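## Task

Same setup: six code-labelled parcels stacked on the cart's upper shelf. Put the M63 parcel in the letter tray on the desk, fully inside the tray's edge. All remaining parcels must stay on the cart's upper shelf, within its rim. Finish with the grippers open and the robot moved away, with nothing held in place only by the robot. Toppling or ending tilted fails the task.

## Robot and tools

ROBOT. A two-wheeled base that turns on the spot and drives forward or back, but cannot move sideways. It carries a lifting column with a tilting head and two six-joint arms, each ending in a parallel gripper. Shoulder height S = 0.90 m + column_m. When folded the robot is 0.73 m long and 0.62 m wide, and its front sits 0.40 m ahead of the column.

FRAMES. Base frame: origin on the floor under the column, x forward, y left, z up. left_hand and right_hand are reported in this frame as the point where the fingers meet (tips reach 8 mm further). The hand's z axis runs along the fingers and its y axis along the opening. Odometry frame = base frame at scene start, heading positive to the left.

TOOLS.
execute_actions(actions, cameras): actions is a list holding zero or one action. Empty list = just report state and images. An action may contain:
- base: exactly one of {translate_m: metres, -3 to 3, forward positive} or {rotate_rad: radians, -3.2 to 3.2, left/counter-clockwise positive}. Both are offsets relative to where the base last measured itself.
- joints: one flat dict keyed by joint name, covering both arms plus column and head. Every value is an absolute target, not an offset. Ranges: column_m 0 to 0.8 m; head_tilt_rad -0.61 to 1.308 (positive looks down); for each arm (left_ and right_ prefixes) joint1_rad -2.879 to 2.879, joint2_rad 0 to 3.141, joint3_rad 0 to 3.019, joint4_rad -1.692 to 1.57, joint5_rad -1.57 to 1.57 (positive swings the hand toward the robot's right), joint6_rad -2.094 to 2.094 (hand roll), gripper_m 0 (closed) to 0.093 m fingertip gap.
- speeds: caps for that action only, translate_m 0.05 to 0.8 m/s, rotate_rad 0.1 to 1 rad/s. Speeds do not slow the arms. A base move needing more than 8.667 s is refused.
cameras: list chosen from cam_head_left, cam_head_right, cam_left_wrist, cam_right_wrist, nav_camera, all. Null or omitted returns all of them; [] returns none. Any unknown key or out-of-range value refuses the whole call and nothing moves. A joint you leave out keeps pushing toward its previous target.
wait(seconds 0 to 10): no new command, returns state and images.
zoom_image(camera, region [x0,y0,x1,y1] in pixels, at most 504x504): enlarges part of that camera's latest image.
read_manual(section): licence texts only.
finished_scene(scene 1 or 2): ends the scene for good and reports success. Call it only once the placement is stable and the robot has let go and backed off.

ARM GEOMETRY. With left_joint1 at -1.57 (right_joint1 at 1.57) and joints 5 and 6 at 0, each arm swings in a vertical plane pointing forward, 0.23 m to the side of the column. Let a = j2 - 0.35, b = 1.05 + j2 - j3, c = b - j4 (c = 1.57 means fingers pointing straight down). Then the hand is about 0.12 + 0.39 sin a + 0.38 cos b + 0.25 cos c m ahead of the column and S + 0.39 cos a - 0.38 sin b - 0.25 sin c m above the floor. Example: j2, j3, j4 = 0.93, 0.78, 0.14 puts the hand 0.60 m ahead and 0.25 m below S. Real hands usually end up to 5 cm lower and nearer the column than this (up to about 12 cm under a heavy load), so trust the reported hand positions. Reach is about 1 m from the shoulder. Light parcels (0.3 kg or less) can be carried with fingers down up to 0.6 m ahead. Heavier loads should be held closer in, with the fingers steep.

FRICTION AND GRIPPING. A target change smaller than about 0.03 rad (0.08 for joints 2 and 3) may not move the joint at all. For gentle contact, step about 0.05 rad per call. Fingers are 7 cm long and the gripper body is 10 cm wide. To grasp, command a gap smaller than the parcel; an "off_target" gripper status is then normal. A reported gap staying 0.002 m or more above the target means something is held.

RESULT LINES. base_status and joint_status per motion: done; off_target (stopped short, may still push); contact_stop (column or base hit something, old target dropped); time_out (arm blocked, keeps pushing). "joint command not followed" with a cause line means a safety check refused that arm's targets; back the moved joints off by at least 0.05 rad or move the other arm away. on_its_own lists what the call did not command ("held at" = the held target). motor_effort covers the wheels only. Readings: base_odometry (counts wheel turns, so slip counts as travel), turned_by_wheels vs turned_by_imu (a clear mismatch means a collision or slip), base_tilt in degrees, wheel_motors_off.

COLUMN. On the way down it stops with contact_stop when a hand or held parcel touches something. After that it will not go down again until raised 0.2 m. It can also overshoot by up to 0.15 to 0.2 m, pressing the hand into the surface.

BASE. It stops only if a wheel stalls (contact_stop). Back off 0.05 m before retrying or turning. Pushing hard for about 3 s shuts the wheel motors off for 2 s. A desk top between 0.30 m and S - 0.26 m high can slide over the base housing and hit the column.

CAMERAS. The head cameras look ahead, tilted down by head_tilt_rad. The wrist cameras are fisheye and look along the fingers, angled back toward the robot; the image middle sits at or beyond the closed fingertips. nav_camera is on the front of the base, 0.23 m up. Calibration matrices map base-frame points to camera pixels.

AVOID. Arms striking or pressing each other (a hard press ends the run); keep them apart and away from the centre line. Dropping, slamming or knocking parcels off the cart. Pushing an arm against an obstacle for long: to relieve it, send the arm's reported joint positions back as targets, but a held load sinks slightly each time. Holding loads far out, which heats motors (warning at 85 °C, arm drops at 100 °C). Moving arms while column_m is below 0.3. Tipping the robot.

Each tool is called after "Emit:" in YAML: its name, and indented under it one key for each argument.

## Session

Emit:
execute_actions:
  actions: []

Scene clock: 0.00 s.
base_odometry: x=+0.000 y=+0.000 heading=+0.000 (m, m, rad; odometry frame)
turned_by_wheels: +0.000 (rad since the last result)
turned_by_imu: +0.000 (rad since the last result)
base_tilt: forward=+0.4 right=+0.2 (deg)
base_status: not commanded
joint_positions: column_m=+0.551 head_tilt_rad=+0.858 left_joint1_rad=-1.564 left_joint2_rad=+0.894 left_joint3_rad=+0.419 left_joint4_rad=-0.952 left_joint5_rad=+0.005 left_joint6_rad=+0.076 left_gripper_m=+0.094 right_joint1_rad=+1.585 right_joint2_rad=+0.919 right_joint3_rad=+0.383 right_joint4_rad=-0.973 right_joint5_rad=-0.023 right_joint6_rad=+0.008 right_gripper_m=+0.094
joint_status: not commanded
wheel_motors_off: 0
motor_effort: left_wheel=+2 right_wheel=+0 (%)
left_hand: x=+0.1496 y=+0.2251 z=+1.2481 quat_wxyz=(+0.436, -0.031, -0.899, +0.017) (m; base frame)
right_hand: x=+0.1229 y=-0.2188 z=+1.2590 quat_wxyz=(+0.473, -0.003, -0.881, -0.012) (m; base frame)
pictures: cam_head_left, cam_head_right, cam_left_wrist, cam_right_wrist, nav_camera
camera_calibration (this result's frames):
cam_head_left: T_world_to_cam=[[0.0104668, -0.998676, 0.0503702, -0.0275427], [-0.744067, -0.0414307, -0.666819, 1.05796], [0.668023, -0.0304993, -0.743515, 1.03084], [0, 0, 0, 1]] pos_world=[0.0988551, 0.0477656, 1.4733]
cam_head_right: T_world_to_cam=[[0.00204387, -0.999166, 0.0407698, -0.127174], [-0.734557, -0.0291643, -0.67792, 1.07358], [0.678544, -0.0285622, -0.734005, 1.01387], [0, 0, 0, 1]] pos_world=[0.100915, -0.0667998, 1.47717]
cam_left_wrist: T_world_to_cam=[[-0.0659254, -0.996114, 0.0584061, 0.164543], [-0.0503633, 0.0617806, 0.996818, -1.23578], [-0.996553, 0.0627741, -0.0542405, 0.324758], [0, 0, 0, 1]] pos_world=[0.272248, 0.219864, 1.23985]
cam_right_wrist: T_world_to_cam=[[-0.0154922, -0.999413, -0.0305552, -0.180143], [0.0472755, -0.0312569, 0.998393, -1.26544], [-0.998762, 0.0140228, 0.047732, 0.192809], [0, 0, 0, 1]] pos_world=[0.249603, -0.222295, 1.2487]
Images, in order (width x height): cam_head_left 896x504, cam_head_right 896x504, cam_left_wrist 616x616, cam_right_wrist 616x616, nav_camera 896x504.

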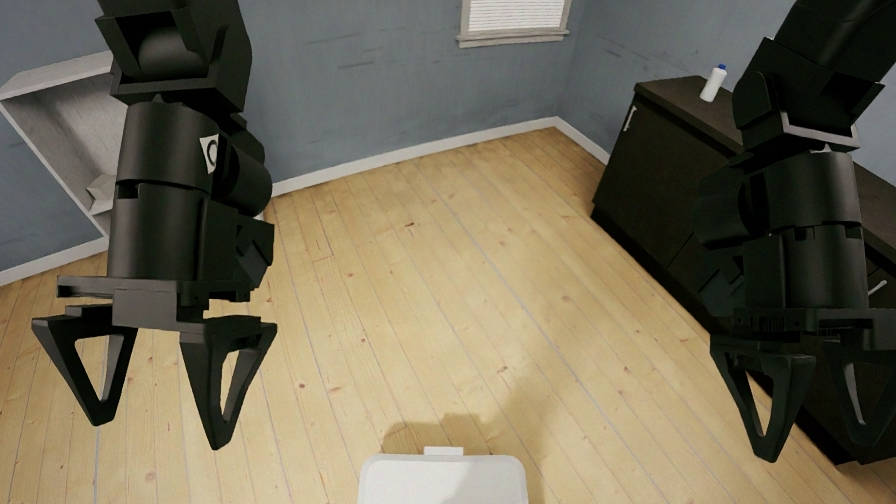

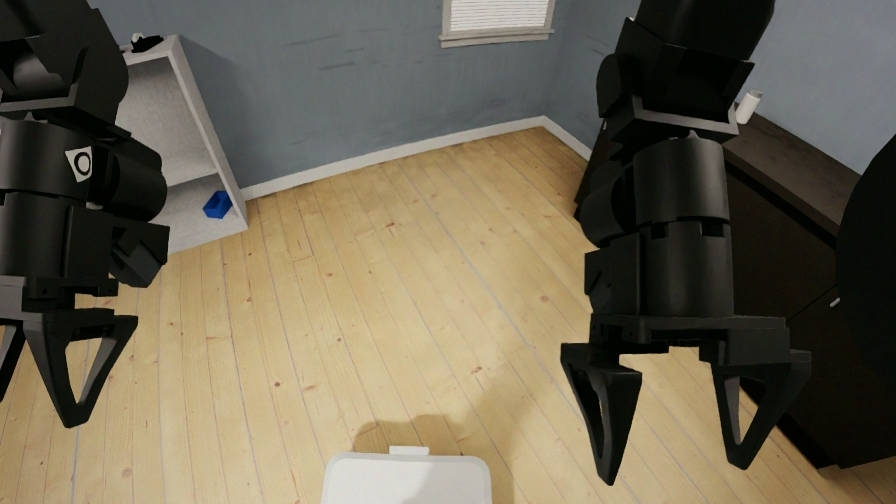

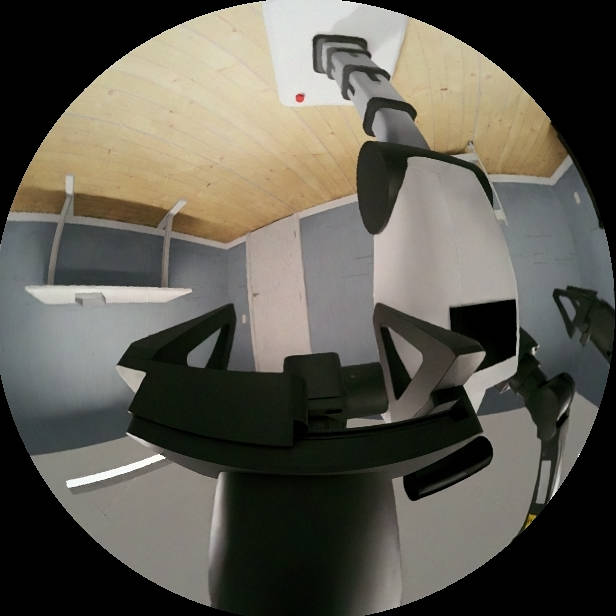

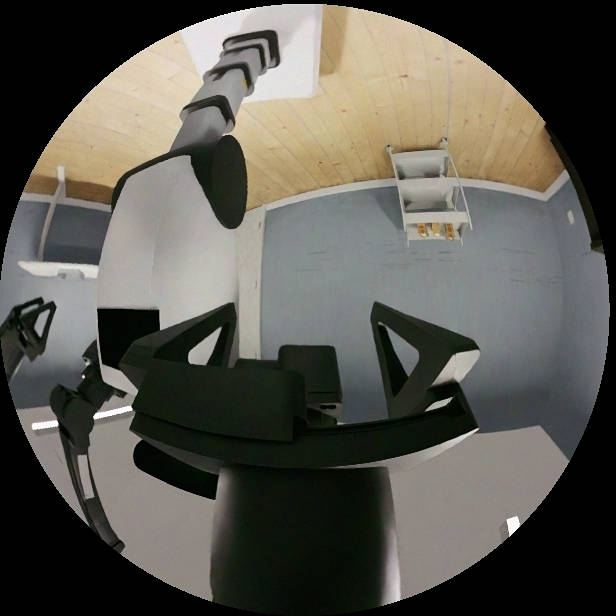

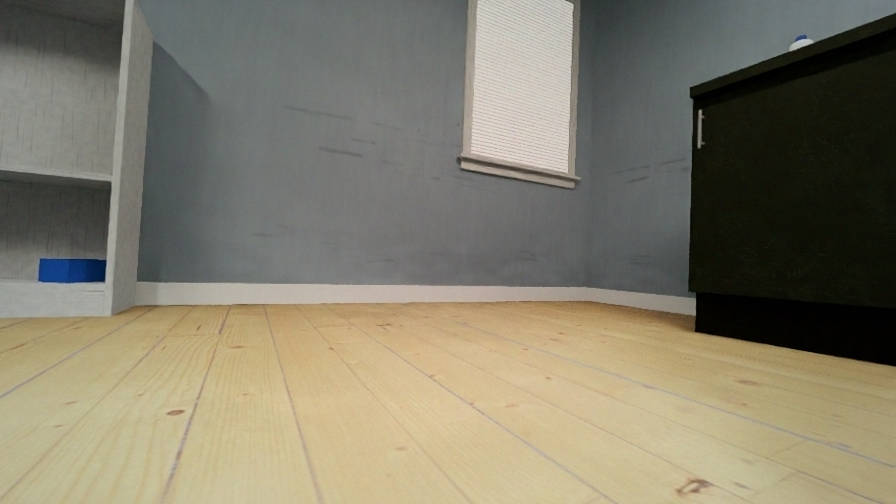

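Cart is behind-right.

Emit:
execute_actions:
  actions:
    - {"base":{"rotate_rad":-2.25},"joints":{"head_tilt_rad":0.75}}
  cameras: ["cam_head_left","cam_head_right","nav_camera"]

Scene clock: 4.80 s.
base_odometry: x=+0.000 y=+0.000 heading=-2.249 (m, m, rad; odometry frame)
turned_by_wheels: -2.249 (rad since the last result)
turned_by_imu: -2.225 (rad since the last result)
base_tilt: forward=+0.3 right=+0.2 (deg)
base_status: done
joint_positions: column_m=+0.551 head_tilt_rad=+0.766 left_joint1_rad=-1.564 left_joint2_rad=+0.894 left_joint3_rad=+0.419 left_joint4_rad=-0.952 left_joint5_rad=+0.005 left_joint6_rad=+0.076 left_gripper_m=+0.094 right_joint1_rad=+1.585 right_joint2_rad=+0.919 right_joint3_rad=+0.383 right_joint4_rad=-0.973 right_joint5_rad=-0.023 right_joint6_rad=+0.008 right_gripper_m=+0.094
joint_status: all done
wheel_motors_off: 0
motor_effort: left_wheel=+1(33) right_wheel=-1(40) (%)
left_hand: x=+0.1496 y=+0.2251 z=+1.2481 quat_wxyz=(+0.436, -0.031, -0.899, +0.017) (m; base frame)
right_hand: x=+0.1229 y=-0.2188 z=+1.2590 quat_wxyz=(+0.473, -0.003, -0.881, -0.012) (m; base frame)
pictures: cam_head_left, cam_head_right, nav_camera
camera_calibration (this result's frames):
cam_head_left: T_world_to_cam=[[0.00579055, -0.998676, 0.0511193, -0.0284602], [-0.679596, -0.0414307, -0.732416, 1.15556], [0.733564, -0.0304993, -0.678936, 0.928303], [0, 0, 0, 1]] pos_world=[0.104507, 0.0477656, 1.47806]
cam_head_right: T_world_to_cam=[[-0.00171386, -0.999166, 0.040785, -0.12701], [-0.669106, -0.0291643, -0.742595, 1.16972], [0.743165, -0.0285622, -0.668498, 0.909949], [0, 0, 0, 1]] pos_world=[0.106202, -0.0667998, 1.4821]
Images, in order (width x height): cam_head_left 896x504, cam_head_right 896x504, nav_camera 896x504.

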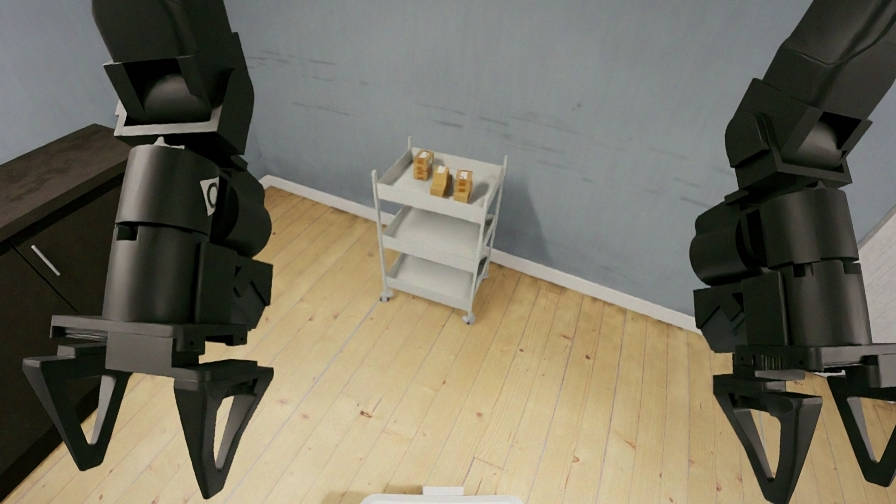

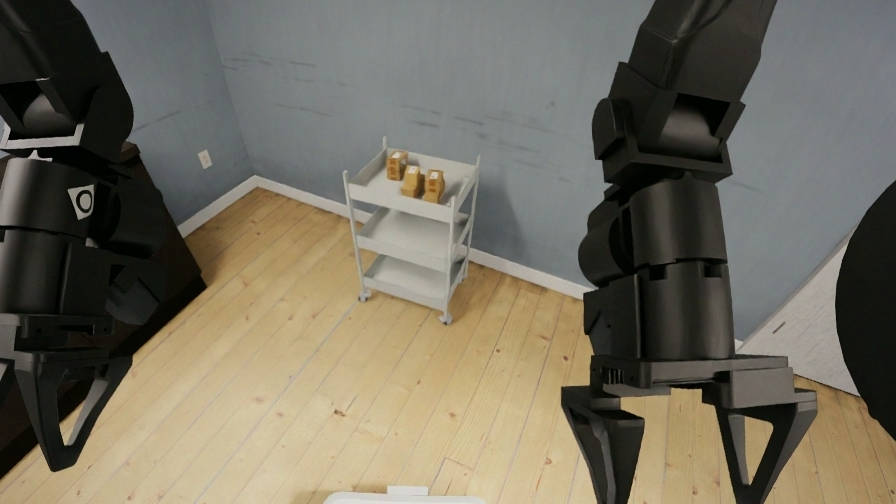

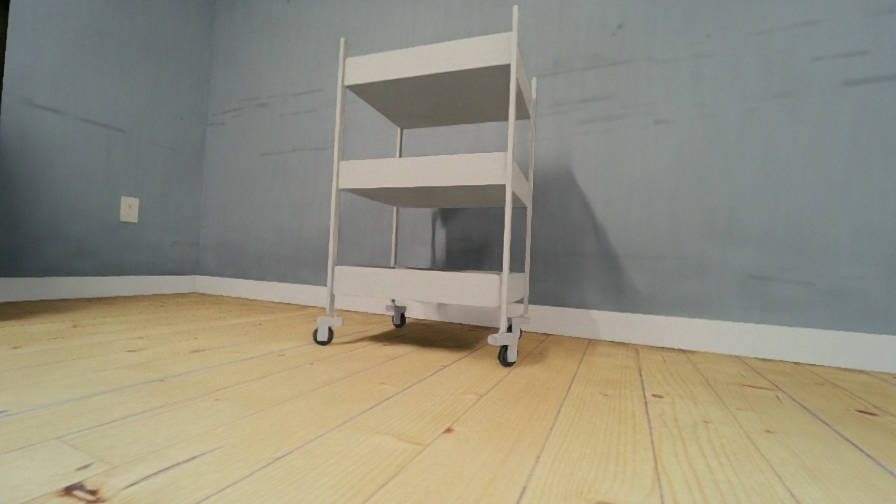

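Emit:
execute_actions:
  actions:
    - {"base":{"rotate_rad":0.12}}
  cameras: []

Emit:
execute_actions:
  actions:
    - {"base":{"translate_m":0.68},"joints":{"head_tilt_rad":0.95,"column_m":0.47,"left_joint1_rad":-1.575,"left_joint2_rad":1.13,"left_joint3_rad":1.18,"left_joint4_rad":-0.57,"left_joint6_rad":0}}
  cameras: []

Emit:
execute_actions:
  actions:
    - {"base":{"rotate_rad":-0.5}}
  cameras: ["cam_head_left","cam_head_right","nav_camera","cam_left_wrist"]

Scene clock: 11.07 s.
base_odometry: x=+0.000 y=+0.000 heading=-2.130 (m, m, rad; odometry frame)
turned_by_wheels: +0.119 (rad since the last result)
turned_by_imu: +0.119 (rad since the last result)
base_tilt: forward=+0.3 right=+0.2 (deg)
base_status: done
joint_positions: column_m=+0.551 head_tilt_rad=+0.766 left_joint1_rad=-1.564 left_joint2_rad=+0.894 left_joint3_rad=+0.419 left_joint4_rad=-0.952 left_joint5_rad=+0.005 left_joint6_rad=+0.076 left_gripper_m=+0.094 right_joint1_rad=+1.585 right_joint2_rad=+0.919 right_joint3_rad=+0.383 right_joint4_rad=-0.973 right_joint5_rad=-0.023 right_joint6_rad=+0.008 right_gripper_m=+0.094
joint_status: not commanded
wheel_motors_off: 0
motor_effort: left_wheel=-1(18) right_wheel=+2(25) (%)
left_hand: x=+0.1496 y=+0.2251 z=+1.2481 quat_wxyz=(+0.436, -0.031, -0.899, +0.017) (m; base frame)
right_hand: x=+0.1229 y=-0.2188 z=+1.2590 quat_wxyz=(+0.473, -0.003, -0.881, -0.012) (m; base frame)
pictures: none
No camera images: the call's "cameras" was empty. Leave "cameras" out to get every camera's image.

Scene clock: 14.10 s.
base_odometry: x=-0.361 y=-0.576 heading=-2.131 (m, m, rad; odometry frame)
turned_by_wheels: -0.001 (rad since the last result)
turned_by_imu: -0.002 (rad since the last result)
base_tilt: forward=+0.4 right=+0.2 (deg)
base_status: done
joint_positions: column_m=+0.470 head_tilt_rad=+0.951 left_joint1_rad=-1.569 left_joint2_rad=+1.126 left_joint3_rad=+1.162 left_joint4_rad=-0.569 left_joint5_rad=+0.005 left_joint6_rad=+0.012 left_gripper_m=+0.094 right_joint1_rad=+1.585 right_joint2_rad=+0.919 right_joint3_rad=+0.385 right_joint4_rad=-0.973 right_joint5_rad=-0.023 right_joint6_rad=+0.008 right_gripper_m=+0.094
joint_status: all done
wheel_motors_off: 0
motor_effort: left_wheel=-1(39) right_wheel=+2(63) (%)
left_hand: x=+0.5948 y=+0.2245 z=+1.0762 quat_wxyz=(+0.005, -0.006, -1.000, +0.002) (m; base frame)
right_hand: x=+0.1239 y=-0.2188 z=+1.1776 quat_wxyz=(+0.472, -0.003, -0.881, -0.012) (m; base frame)
pictures: none
No camera images: the call's "cameras" was empty. Leave "cameras" out to get every camera's image.

Scene clock: 15.83 s.
base_odometry: x=-0.361 y=-0.576 heading=-2.630 (m, m, rad; odometry frame)
turned_by_wheels: -0.499 (rad since the last result)
turned_by_imu: -0.492 (rad since the last result)
base_tilt: forward=+0.4 right=+0.2 (deg)
base_status: done
joint_positions: column_m=+0.470 head_tilt_rad=+0.951 left_joint1_rad=-1.573 left_joint2_rad=+1.126 left_joint3_rad=+1.162 left_joint4_rad=-0.569 left_joint5_rad=+0.005 left_joint6_rad=+0.012 left_gripper_m=+0.094 right_joint1_rad=+1.585 right_joint2_rad=+0.919 right_joint3_rad=+0.385 right_joint4_rad=-0.973 right_joint5_rad=-0.023 right_joint6_rad=+0.008 right_gripper_m=+0.094
joint_status: not commanded
wheel_motors_off: 0
motor_effort: left_wheel=+1(31) right_wheel=-2(51) (%)
left_hand: x=+0.5948 y=+0.2224 z=+1.0762 quat_wxyz=(+0.005, -0.007, -1.000, +0.004) (m; base frame)
right_hand: x=+0.1239 y=-0.2188 z=+1.1776 quat_wxyz=(+0.472, -0.003, -0.881, -0.012) (m; base frame)
pictures: cam_head_left, cam_head_right, cam_left_wrist, nav_camera
camera_calibration (this result's frames):
cam_head_left: T_world_to_cam=[[0.0150788, -0.998676, 0.0491868, -0.0219711], [-0.802529, -0.0414307, -0.595173, 0.90256], [0.596422, -0.0304993, -0.802091, 1.0595], [0, 0, 0, 1]] pos_world=[0.092755, 0.0477656, 1.38807]
cam_head_right: T_world_to_cam=[[0.00580439, -0.999166, 0.0404062, -0.123531], [-0.794087, -0.0291643, -0.607105, 0.918548], [0.607777, -0.0285622, -0.793594, 1.04473], [0, 0, 0, 1]] pos_world=[0.0951634, -0.0667998, 1.39173]
cam_left_wrist: T_world_to_cam=[[-0.0306239, -0.999457, -0.0121477, 0.256885], [-0.810563, 0.0177211, 0.585384, -0.137028], [-0.584851, 0.0277733, -0.810665, 1.33619], [0, 0, 0, 1]] pos_world=[0.678268, 0.222063, 1.16654]
Images, in order (width x height): cam_head_left 896x504, cam_head_right 896x504, cam_left_wrist 616x616, nav_camera 896x504.

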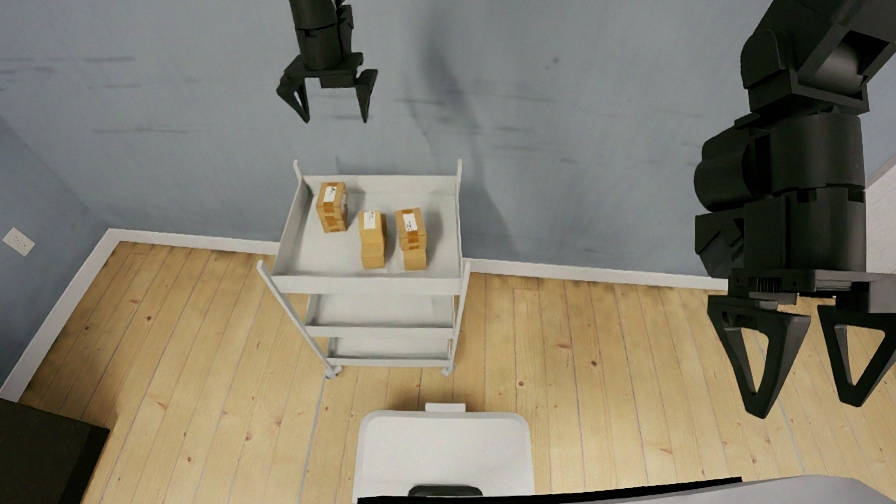

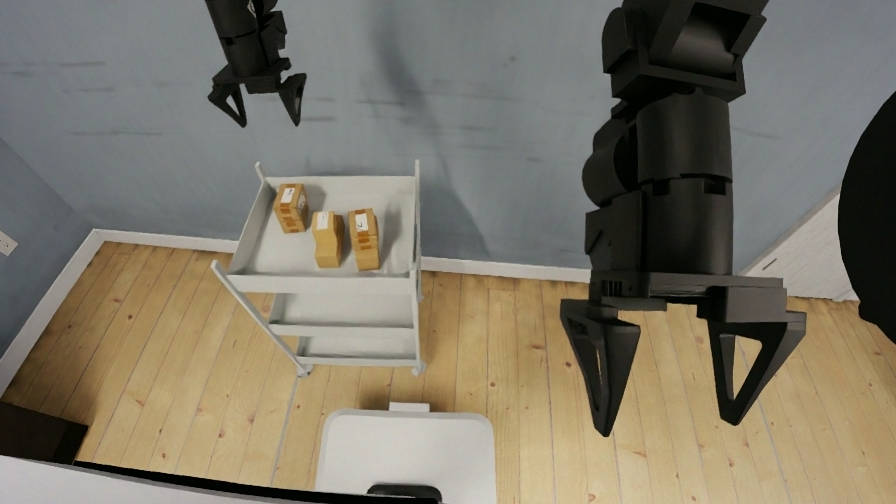

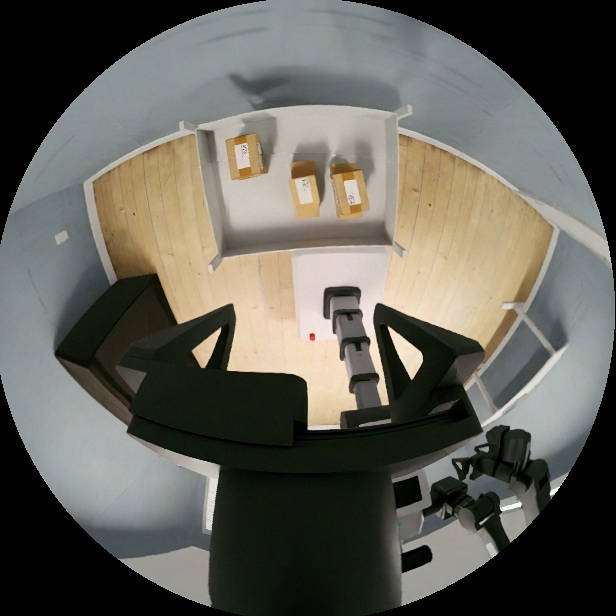

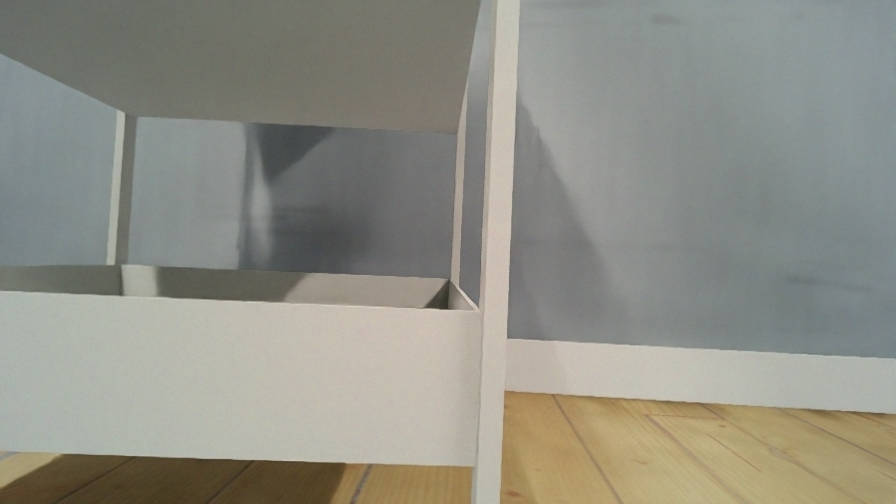

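Emit:
execute_actions:
  actions:
    - {"joints":{"column_m":0.3}}
  cameras: ["cam_left_wrist","cam_head_left"]

Emit:
zoom_image:
  camera: "cam_left_wrist"
  region: [160, 80, 440, 280]

Scene clock: 19.90 s.
base_odometry: x=-0.361 y=-0.576 heading=-2.630 (m, m, rad; odometry frame)
turned_by_wheels: +0.000 (rad since the last result)
turned_by_imu: +0.000 (rad since the last result)
base_tilt: forward=+0.3 right=+0.2 (deg)
base_status: not commanded
joint_positions: column_m=+0.300 head_tilt_rad=+0.951 left_joint1_rad=-1.573 left_joint2_rad=+1.126 left_joint3_rad=+1.162 left_joint4_rad=-0.569 left_joint5_rad=+0.005 left_joint6_rad=+0.012 left_gripper_m=+0.094 right_joint1_rad=+1.585 right_joint2_rad=+0.919 right_joint3_rad=+0.385 right_joint4_rad=-0.973 right_joint5_rad=-0.023 right_joint6_rad=+0.008 right_gripper_m=+0.094
joint_status: all done
wheel_motors_off: 0
motor_effort: left_wheel=+4(4) right_wheel=-5(5) (%)
left_hand: x=+0.5948 y=+0.2224 z=+0.9062 quat_wxyz=(+0.005, -0.007, -1.000, +0.004) (m; base frame)
right_hand: x=+0.1239 y=-0.2188 z=+1.0076 quat_wxyz=(+0.472, -0.003, -0.881, -0.012) (m; base frame)
pictures: cam_head_left, cam_left_wrist
camera_calibration (this result's frames):
cam_head_left: T_world_to_cam=[[0.0150788, -0.998676, 0.0491868, -0.0136094], [-0.802529, -0.0414307, -0.595172, 0.801382], [0.596422, -0.0304993, -0.802091, 0.923142], [0, 0, 0, 1]] pos_world=[0.092755, 0.0477656, 1.21807]
cam_left_wrist: T_world_to_cam=[[-0.0306239, -0.999457, -0.0121477, 0.25482], [-0.810563, 0.0177211, 0.585384, -0.0375137], [-0.584851, 0.0277733, -0.810665, 1.19838], [0, 0, 0, 1]] pos_world=[0.678268, 0.222063, 0.996538]
Images, in order (width x height): cam_head_left 896x504, cam_left_wrist 616x616.

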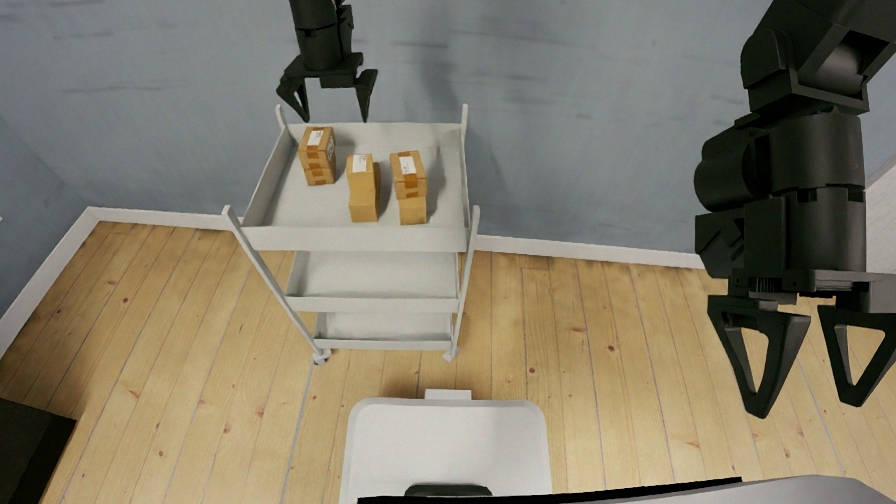

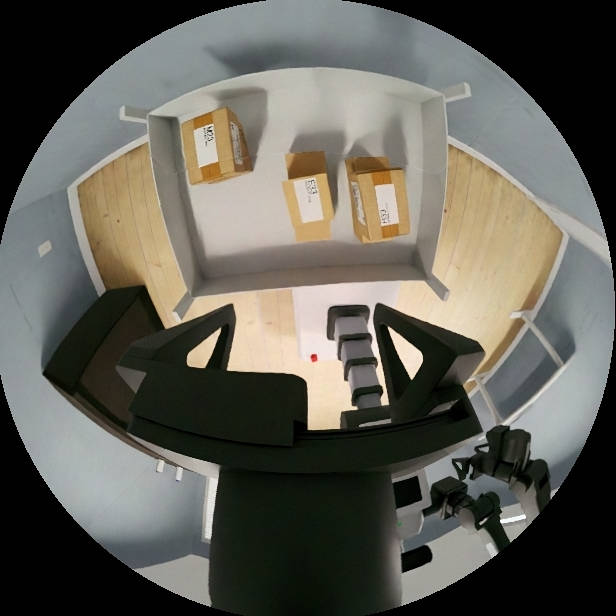

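Region (160, 80, 440, 280) of cam_left_wrist's 616x616 image, scaled by 1.800, with more detail than that image has; it fills the top 360 rows of this view, and the rest is white.

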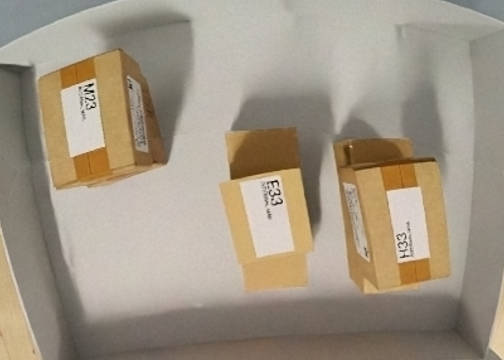

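Emit:
execute_actions:
  actions:
    - {"base":{"translate_m":0.058},"joints":{"column_m":0.22,"left_joint6_rad":-0.15}}
  cameras: ["cam_left_wrist","cam_head_left"]

Emit:
zoom_image:
  camera: "cam_head_left"
  region: [230, 50, 470, 240]

Scene clock: 24.73 s.
base_odometry: x=-0.412 y=-0.605 heading=-2.631 (m, m, rad; odometry frame)
turned_by_wheels: -0.001 (rad since the last result)
turned_by_imu: -0.001 (rad since the last result)
base_tilt: forward=+0.4 right=+0.2 (deg)
base_status: done
joint_positions: column_m=+0.220 head_tilt_rad=+0.951 left_joint1_rad=-1.573 left_joint2_rad=+1.126 left_joint3_rad=+1.163 left_joint4_rad=-0.569 left_joint5_rad=+0.005 left_joint6_rad=-0.137 left_gripper_m=+0.094 right_joint1_rad=+1.585 right_joint2_rad=+0.919 right_joint3_rad=+0.385 right_joint4_rad=-0.973 right_joint5_rad=-0.023 right_joint6_rad=+0.008 right_gripper_m=+0.094
joint_status: all done
wheel_motors_off: 0
motor_effort: left_wheel=+0(43) right_wheel=+1(47) (%)
left_hand: x=+0.5953 y=+0.2224 z=+0.8263 quat_wxyz=(+0.005, +0.068, -0.998, +0.003) (m; base frame)
right_hand: x=+0.1237 y=-0.2188 z=+0.9277 quat_wxyz=(+0.472, -0.003, -0.881, -0.012) (m; base frame)
pictures: cam_head_left, cam_left_wrist
camera_calibration (this result's frames):
cam_head_left: T_world_to_cam=[[0.0150864, -0.998676, 0.0491845, -0.00967073], [-0.802621, -0.0414307, -0.595049, 0.753608], [0.596299, -0.0304993, -0.802183, 0.85907], [0, 0, 0, 1]] pos_world=[0.0927446, 0.0477656, 1.13804]
cam_left_wrist: T_world_to_cam=[[0.117847, -0.992939, -0.0135711, 0.165211], [-0.804002, -0.103426, 0.585563, 0.0324801], [-0.582832, -0.0580959, -0.810513, 1.15165], [0, 0, 0, 1]] pos_world=[0.677862, 0.234309, 0.916648]
Images, in order (width x height): cam_head_left 896x504, cam_left_wrist 616x616.

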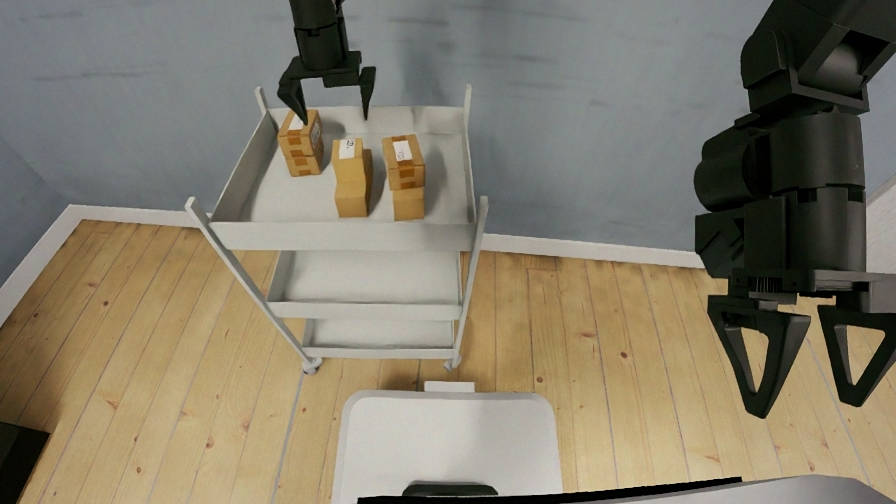

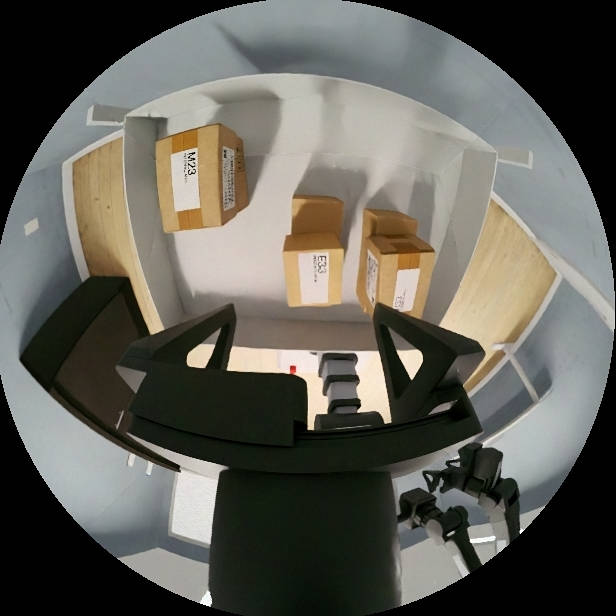

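Region (230, 50, 470, 240) of cam_head_left's 896x504 image, scaled by 2.100, with more detail than that image has; it fills the top 399 rows of this view, and the rest is white.

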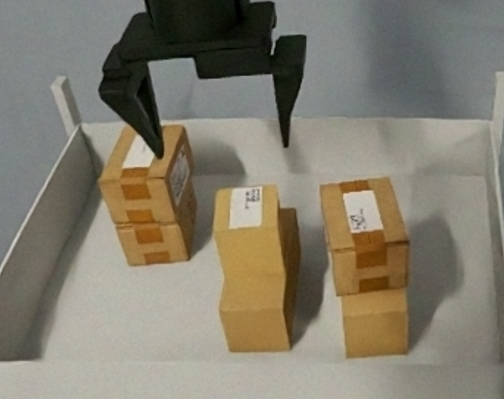

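Emit:
execute_actions:
  actions:
    - {"joints":{"column_m":0.147}}
  cameras: ["cam_left_wrist","cam_head_left"]

Emit:
zoom_image:
  camera: "cam_head_left"
  region: [230, 40, 470, 230]

Scene clock: 28.10 s.
base_odometry: x=-0.412 y=-0.605 heading=-2.631 (m, m, rad; odometry frame)
turned_by_wheels: +0.000 (rad since the last result)
turned_by_imu: +0.000 (rad since the last result)
base_tilt: forward=+0.4 right=+0.2 (deg)
base_status: not commanded
joint_positions: column_m=+0.147 head_tilt_rad=+0.951 left_joint1_rad=-1.573 left_joint2_rad=+1.126 left_joint3_rad=+1.163 left_joint4_rad=-0.569 left_joint5_rad=+0.005 left_joint6_rad=-0.137 left_gripper_m=+0.094 right_joint1_rad=+1.585 right_joint2_rad=+0.919 right_joint3_rad=+0.385 right_joint4_rad=-0.973 right_joint5_rad=-0.023 right_joint6_rad=+0.008 right_gripper_m=+0.094
joint_status: all done
wheel_motors_off: 0
motor_effort: left_wheel=+0(0) right_wheel=+2(2) (%)
left_hand: x=+0.5953 y=+0.2224 z=+0.7533 quat_wxyz=(+0.005, +0.068, -0.998, +0.003) (m; base frame)
right_hand: x=+0.1237 y=-0.2188 z=+0.8547 quat_wxyz=(+0.472, -0.003, -0.881, -0.012) (m; base frame)
pictures: cam_head_left, cam_left_wrist
camera_calibration (this result's frames):
cam_head_left: T_world_to_cam=[[0.0150864, -0.998676, 0.0491845, -0.00608168], [-0.802621, -0.0414307, -0.595049, 0.710186], [0.596299, -0.0304993, -0.802183, 0.800533], [0, 0, 0, 1]] pos_world=[0.0927446, 0.0477656, 1.06507]
cam_left_wrist: T_world_to_cam=[[0.117847, -0.992939, -0.0135711, 0.16422], [-0.804002, -0.103426, 0.585563, 0.0752095], [-0.582832, -0.0580959, -0.810513, 1.0925], [0, 0, 0, 1]] pos_world=[0.677862, 0.234309, 0.843677]
Images, in order (width x height): cam_head_left 896x504, cam_left_wrist 616x616.

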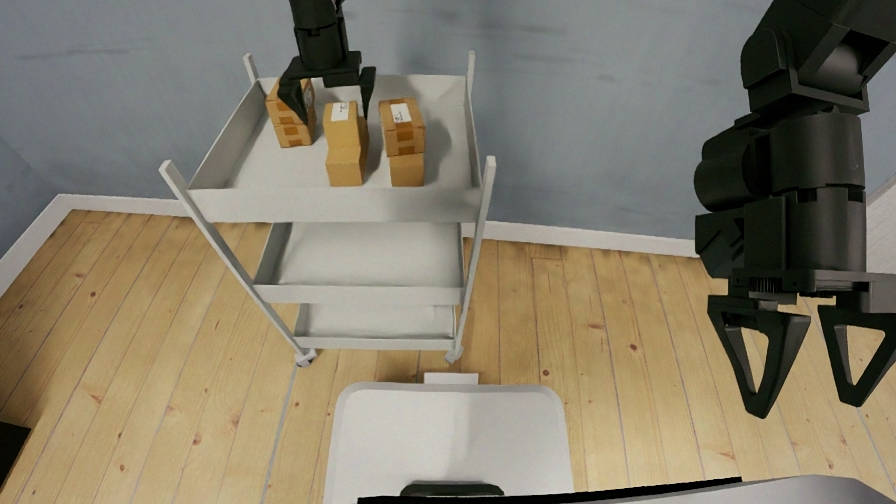

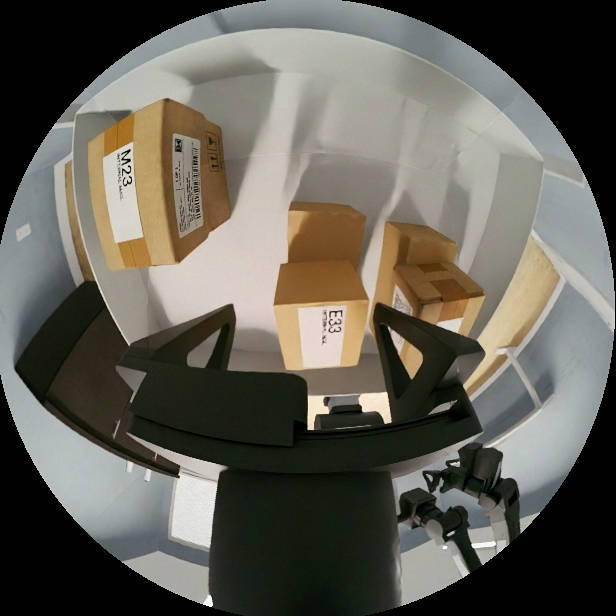

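Region (230, 40, 470, 230) of cam_head_left's 896x504 image, scaled by 2.100, with more detail than that image has; it fills the top 399 rows of this view, and the rest is white.

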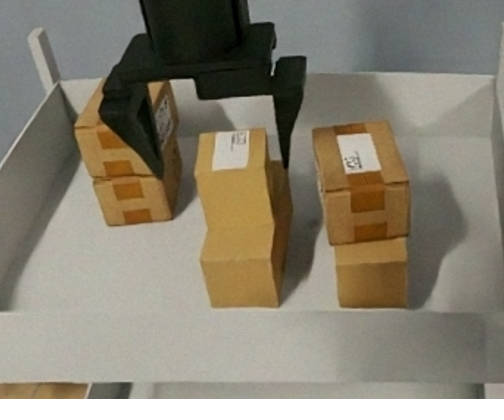

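Emit:
execute_actions:
  actions:
    - {"joints":{"column_m":0.138}}
  cameras: []

Emit:
execute_actions:
  actions:
    - {"joints":{"left_gripper_m":0.02}}
  cameras: []

Emit:
execute_actions:
  actions:
    - {"joints":{"column_m":0.17}}
  cameras: []

Emit:
execute_actions:
  actions:
    - {"base":{"translate_m":-0.08}}
  cameras: ["cam_left_wrist","cam_head_left"]

Scene clock: 33.57 s.
base_odometry: x=-0.412 y=-0.605 heading=-2.631 (m, m, rad; odometry frame)
turned_by_wheels: +0.000 (rad since the last result)
turned_by_imu: +0.000 (rad since the last result)
base_tilt: forward=+0.3 right=+0.1 (deg)
base_status: not commanded
joint_positions: column_m=+0.138 head_tilt_rad=+0.951 left_joint1_rad=-1.573 left_joint2_rad=+1.126 left_joint3_rad=+1.163 left_joint4_rad=-0.569 left_joint5_rad=+0.005 left_joint6_rad=-0.137 left_gripper_m=+0.094 right_joint1_rad=+1.585 right_joint2_rad=+0.919 right_joint3_rad=+0.385 right_joint4_rad=-0.973 right_joint5_rad=-0.023 right_joint6_rad=+0.008 right_gripper_m=+0.094
joint_status: all done
wheel_motors_off: 0
motor_effort: left_wheel=+0(0) right_wheel=+2(3) (%)
left_hand: x=+0.5953 y=+0.2224 z=+0.7443 quat_wxyz=(+0.005, +0.068, -0.998, +0.003) (m; base frame)
right_hand: x=+0.1237 y=-0.2188 z=+0.8457 quat_wxyz=(+0.472, -0.003, -0.881, -0.012) (m; base frame)
pictures: none
No camera images: the call's "cameras" was empty. Leave "cameras" out to get every camera's image.

Scene clock: 34.23 s.
base_odometry: x=-0.412 y=-0.605 heading=-2.631 (m, m, rad; odometry frame)
turned_by_wheels: +0.000 (rad since the last result)
turned_by_imu: +0.000 (rad since the last result)
base_tilt: forward=+0.4 right=+0.2 (deg)
base_status: not commanded
joint_positions: column_m=+0.138 head_tilt_rad=+0.951 left_joint1_rad=-1.573 left_joint2_rad=+1.126 left_joint3_rad=+1.163 left_joint4_rad=-0.569 left_joint5_rad=+0.005 left_joint6_rad=-0.137 left_gripper_m=+0.049 right_joint1_rad=+1.585 right_joint2_rad=+0.919 right_joint3_rad=+0.385 right_joint4_rad=-0.973 right_joint5_rad=-0.023 right_joint6_rad=+0.008 right_gripper_m=+0.094
joint_status: left_gripper_m off_target (ended at +0.049, target +0.020)
wheel_motors_off: 0
motor_effort: left_wheel=+0(0) right_wheel=+2(2) (%)
left_hand: x=+0.5953 y=+0.2223 z=+0.7443 quat_wxyz=(+0.005, +0.068, -0.998, +0.003) (m; base frame)
right_hand: x=+0.1237 y=-0.2188 z=+0.8457 quat_wxyz=(+0.472, -0.003, -0.881, -0.012) (m; base frame)
pictures: none
No camera images: the call's "cameras" was empty. Leave "cameras" out to get every camera's image.

Scene clock: 35.23 s.
base_odometry: x=-0.412 y=-0.605 heading=-2.631 (m, m, rad; odometry frame)
turned_by_wheels: +0.000 (rad since the last result)
turned_by_imu: +0.000 (rad since the last result)
base_tilt: forward=+0.4 right=+0.1 (deg)
base_status: not commanded
joint_positions: column_m=+0.170 head_tilt_rad=+0.951 left_joint1_rad=-1.573 left_joint2_rad=+1.126 left_joint3_rad=+1.163 left_joint4_rad=-0.569 left_joint5_rad=+0.005 left_joint6_rad=-0.137 left_gripper_m=+0.049 right_joint1_rad=+1.585 right_joint2_rad=+0.919 right_joint3_rad=+0.385 right_joint4_rad=-0.973 right_joint5_rad=-0.023 right_joint6_rad=+0.008 right_gripper_m=+0.094
joint_status: all done
wheel_motors_off: 0
motor_effort: left_wheel=+0(0) right_wheel=+3(3) (%)
left_hand: x=+0.5953 y=+0.2223 z=+0.7762 quat_wxyz=(+0.005, +0.068, -0.998, +0.003) (m; base frame)
right_hand: x=+0.1237 y=-0.2188 z=+0.8776 quat_wxyz=(+0.472, -0.003, -0.881, -0.012) (m; base frame)
pictures: none
No camera images: the call's "cameras" was empty. Leave "cameras" out to get every camera's image.

Scene clock: 36.67 s.
base_odometry: x=-0.342 y=-0.566 heading=-2.631 (m, m, rad; odometry frame)
turned_by_wheels: +0.000 (rad since the last result)
turned_by_imu: +0.000 (rad since the last result)
base_tilt: forward=+0.3 right=+0.1 (deg)
base_status: done
joint_positions: column_m=+0.170 head_tilt_rad=+0.951 left_joint1_rad=-1.573 left_joint2_rad=+1.126 left_joint3_rad=+1.163 left_joint4_rad=-0.571 left_joint5_rad=+0.005 left_joint6_rad=-0.137 left_gripper_m=+0.049 right_joint1_rad=+1.585 right_joint2_rad=+0.918 right_joint3_rad=+0.380 right_joint4_rad=-0.973 right_joint5_rad=-0.023 right_joint6_rad=+0.008 right_gripper_m=+0.094
joint_status: not commanded
wheel_motors_off: 0
motor_effort: left_wheel=-2(22) right_wheel=-2(64) (%)
left_hand: x=+0.5949 y=+0.2223 z=+0.7762 quat_wxyz=(+0.006, +0.068, -0.998, +0.003) (m; base frame)
right_hand: x=+0.1215 y=-0.2188 z=+0.8786 quat_wxyz=(+0.474, -0.003, -0.880, -0.012) (m; base frame)
pictures: cam_head_left, cam_left_wrist
camera_calibration (this result's frames):
cam_head_left: T_world_to_cam=[[0.015107, -0.998676, 0.0491781, -0.00720151], [-0.802871, -0.0414307, -0.594712, 0.723433], [0.595962, -0.0304993, -0.802433, 0.819207], [0, 0, 0, 1]] pos_world=[0.092716, 0.0477656, 1.08795]
cam_left_wrist: T_world_to_cam=[[0.117827, -0.992944, -0.0133742, 0.164371], [-0.803107, -0.103204, 0.586829, 0.0599271], [-0.584069, -0.0584035, -0.8096, 1.11094], [0, 0, 0, 1]] pos_world=[0.677624, 0.234279, 0.866446]
Images, in order (width x height): cam_head_left 896x504, cam_left_wrist 616x616.

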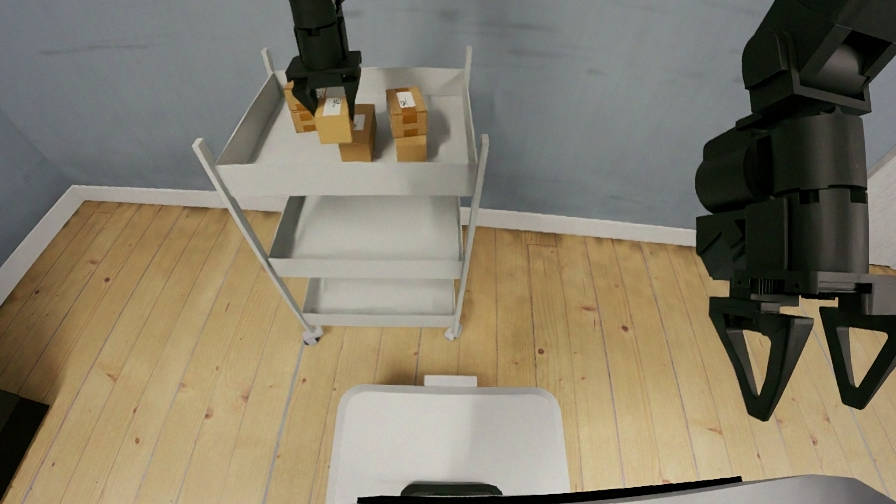

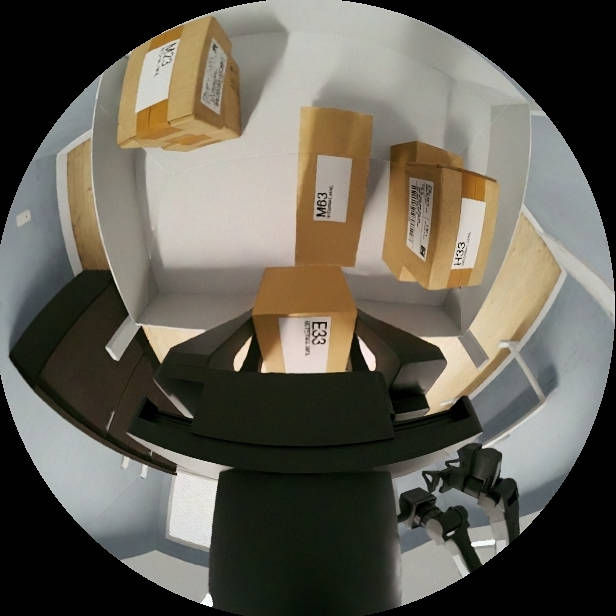

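Emit:
execute_actions:
  actions:
    - {"base":{"rotate_rad":0.171},"joints":{"left_joint6_rad":0.2}}
  cameras: []

Emit:
execute_actions:
  actions:
    - {"base":{"translate_m":0.085}}
  cameras: ["cam_left_wrist","cam_head_left"]

Scene clock: 46.27 s.
base_odometry: x=-0.342 y=-0.566 heading=-2.462 (m, m, rad; odometry frame)
turned_by_wheels: +0.169 (rad since the last result)
turned_by_imu: +0.166 (rad since the last result)
base_tilt: forward=+0.4 right=+0.2 (deg)
base_status: done
joint_positions: column_m=+0.170 head_tilt_rad=+0.951 left_joint1_rad=-1.575 left_joint2_rad=+1.126 left_joint3_rad=+1.163 left_joint4_rad=-0.571 left_joint5_rad=+0.005 left_joint6_rad=+0.187 left_gripper_m=+0.049 right_joint1_rad=+1.585 right_joint2_rad=+0.918 right_joint3_rad=+0.380 right_joint4_rad=-0.973 right_joint5_rad=-0.023 right_joint6_rad=+0.008 right_gripper_m=+0.094
joint_status: all done
wheel_motors_off: 0
motor_effort: left_wheel=+0(44) right_wheel=+0(30) (%)
left_hand: x=+0.5949 y=+0.2217 z=+0.7762 quat_wxyz=(+0.005, -0.094, -0.996, +0.005) (m; base frame)
right_hand: x=+0.1215 y=-0.2188 z=+0.8786 quat_wxyz=(+0.474, -0.003, -0.880, -0.012) (m; base frame)
pictures: none
No camera images: the call's "cameras" was empty. Leave "cameras" out to get every camera's image.

Scene clock: 47.67 s.
base_odometry: x=-0.408 y=-0.619 heading=-2.463 (m, m, rad; odometry frame)
turned_by_wheels: -0.001 (rad since the last result)
turned_by_imu: -0.001 (rad since the last result)
base_tilt: forward=+0.3 right=+0.1 (deg)
base_status: done
joint_positions: column_m=+0.170 head_tilt_rad=+0.951 left_joint1_rad=-1.575 left_joint2_rad=+1.126 left_joint3_rad=+1.163 left_joint4_rad=-0.571 left_joint5_rad=+0.005 left_joint6_rad=+0.187 left_gripper_m=+0.049 right_joint1_rad=+1.585 right_joint2_rad=+0.918 right_joint3_rad=+0.382 right_joint4_rad=-0.973 right_joint5_rad=-0.023 right_joint6_rad=+0.008 right_gripper_m=+0.094
joint_status: not commanded
wheel_motors_off: 0
motor_effort: left_wheel=+1(31) right_wheel=+4(53) (%)
left_hand: x=+0.5949 y=+0.2217 z=+0.7762 quat_wxyz=(+0.005, -0.094, -0.996, +0.005) (m; base frame)
right_hand: x=+0.1227 y=-0.2188 z=+0.8781 quat_wxyz=(+0.473, -0.003, -0.881, -0.012) (m; base frame)
pictures: cam_head_left, cam_left_wrist
camera_calibration (this result's frames):
cam_head_left: T_world_to_cam=[[0.015107, -0.998676, 0.0491781, -0.0072015], [-0.802871, -0.0414307, -0.594712, 0.723433], [0.595962, -0.0304993, -0.802433, 0.819207], [0, 0, 0, 1]] pos_world=[0.092716, 0.0477656, 1.08795]
cam_left_wrist: T_world_to_cam=[[-0.204059, -0.978916, -0.00908585, 0.348832], [-0.795301, 0.160358, 0.584621, -0.0014998], [-0.570838, 0.126523, -0.811256, 1.06332], [0, 0, 0, 1]] pos_world=[0.676972, 0.207184, 0.86667]
Images, in order (width x height): cam_head_left 896x504, cam_left_wrist 616x616.

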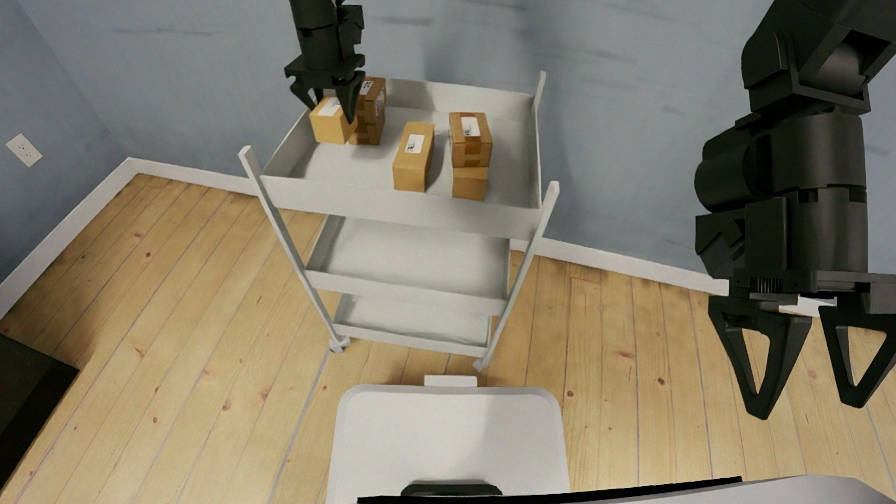

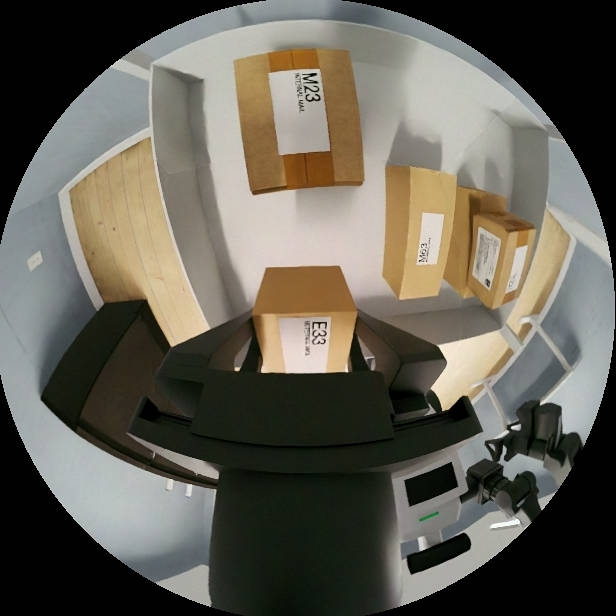

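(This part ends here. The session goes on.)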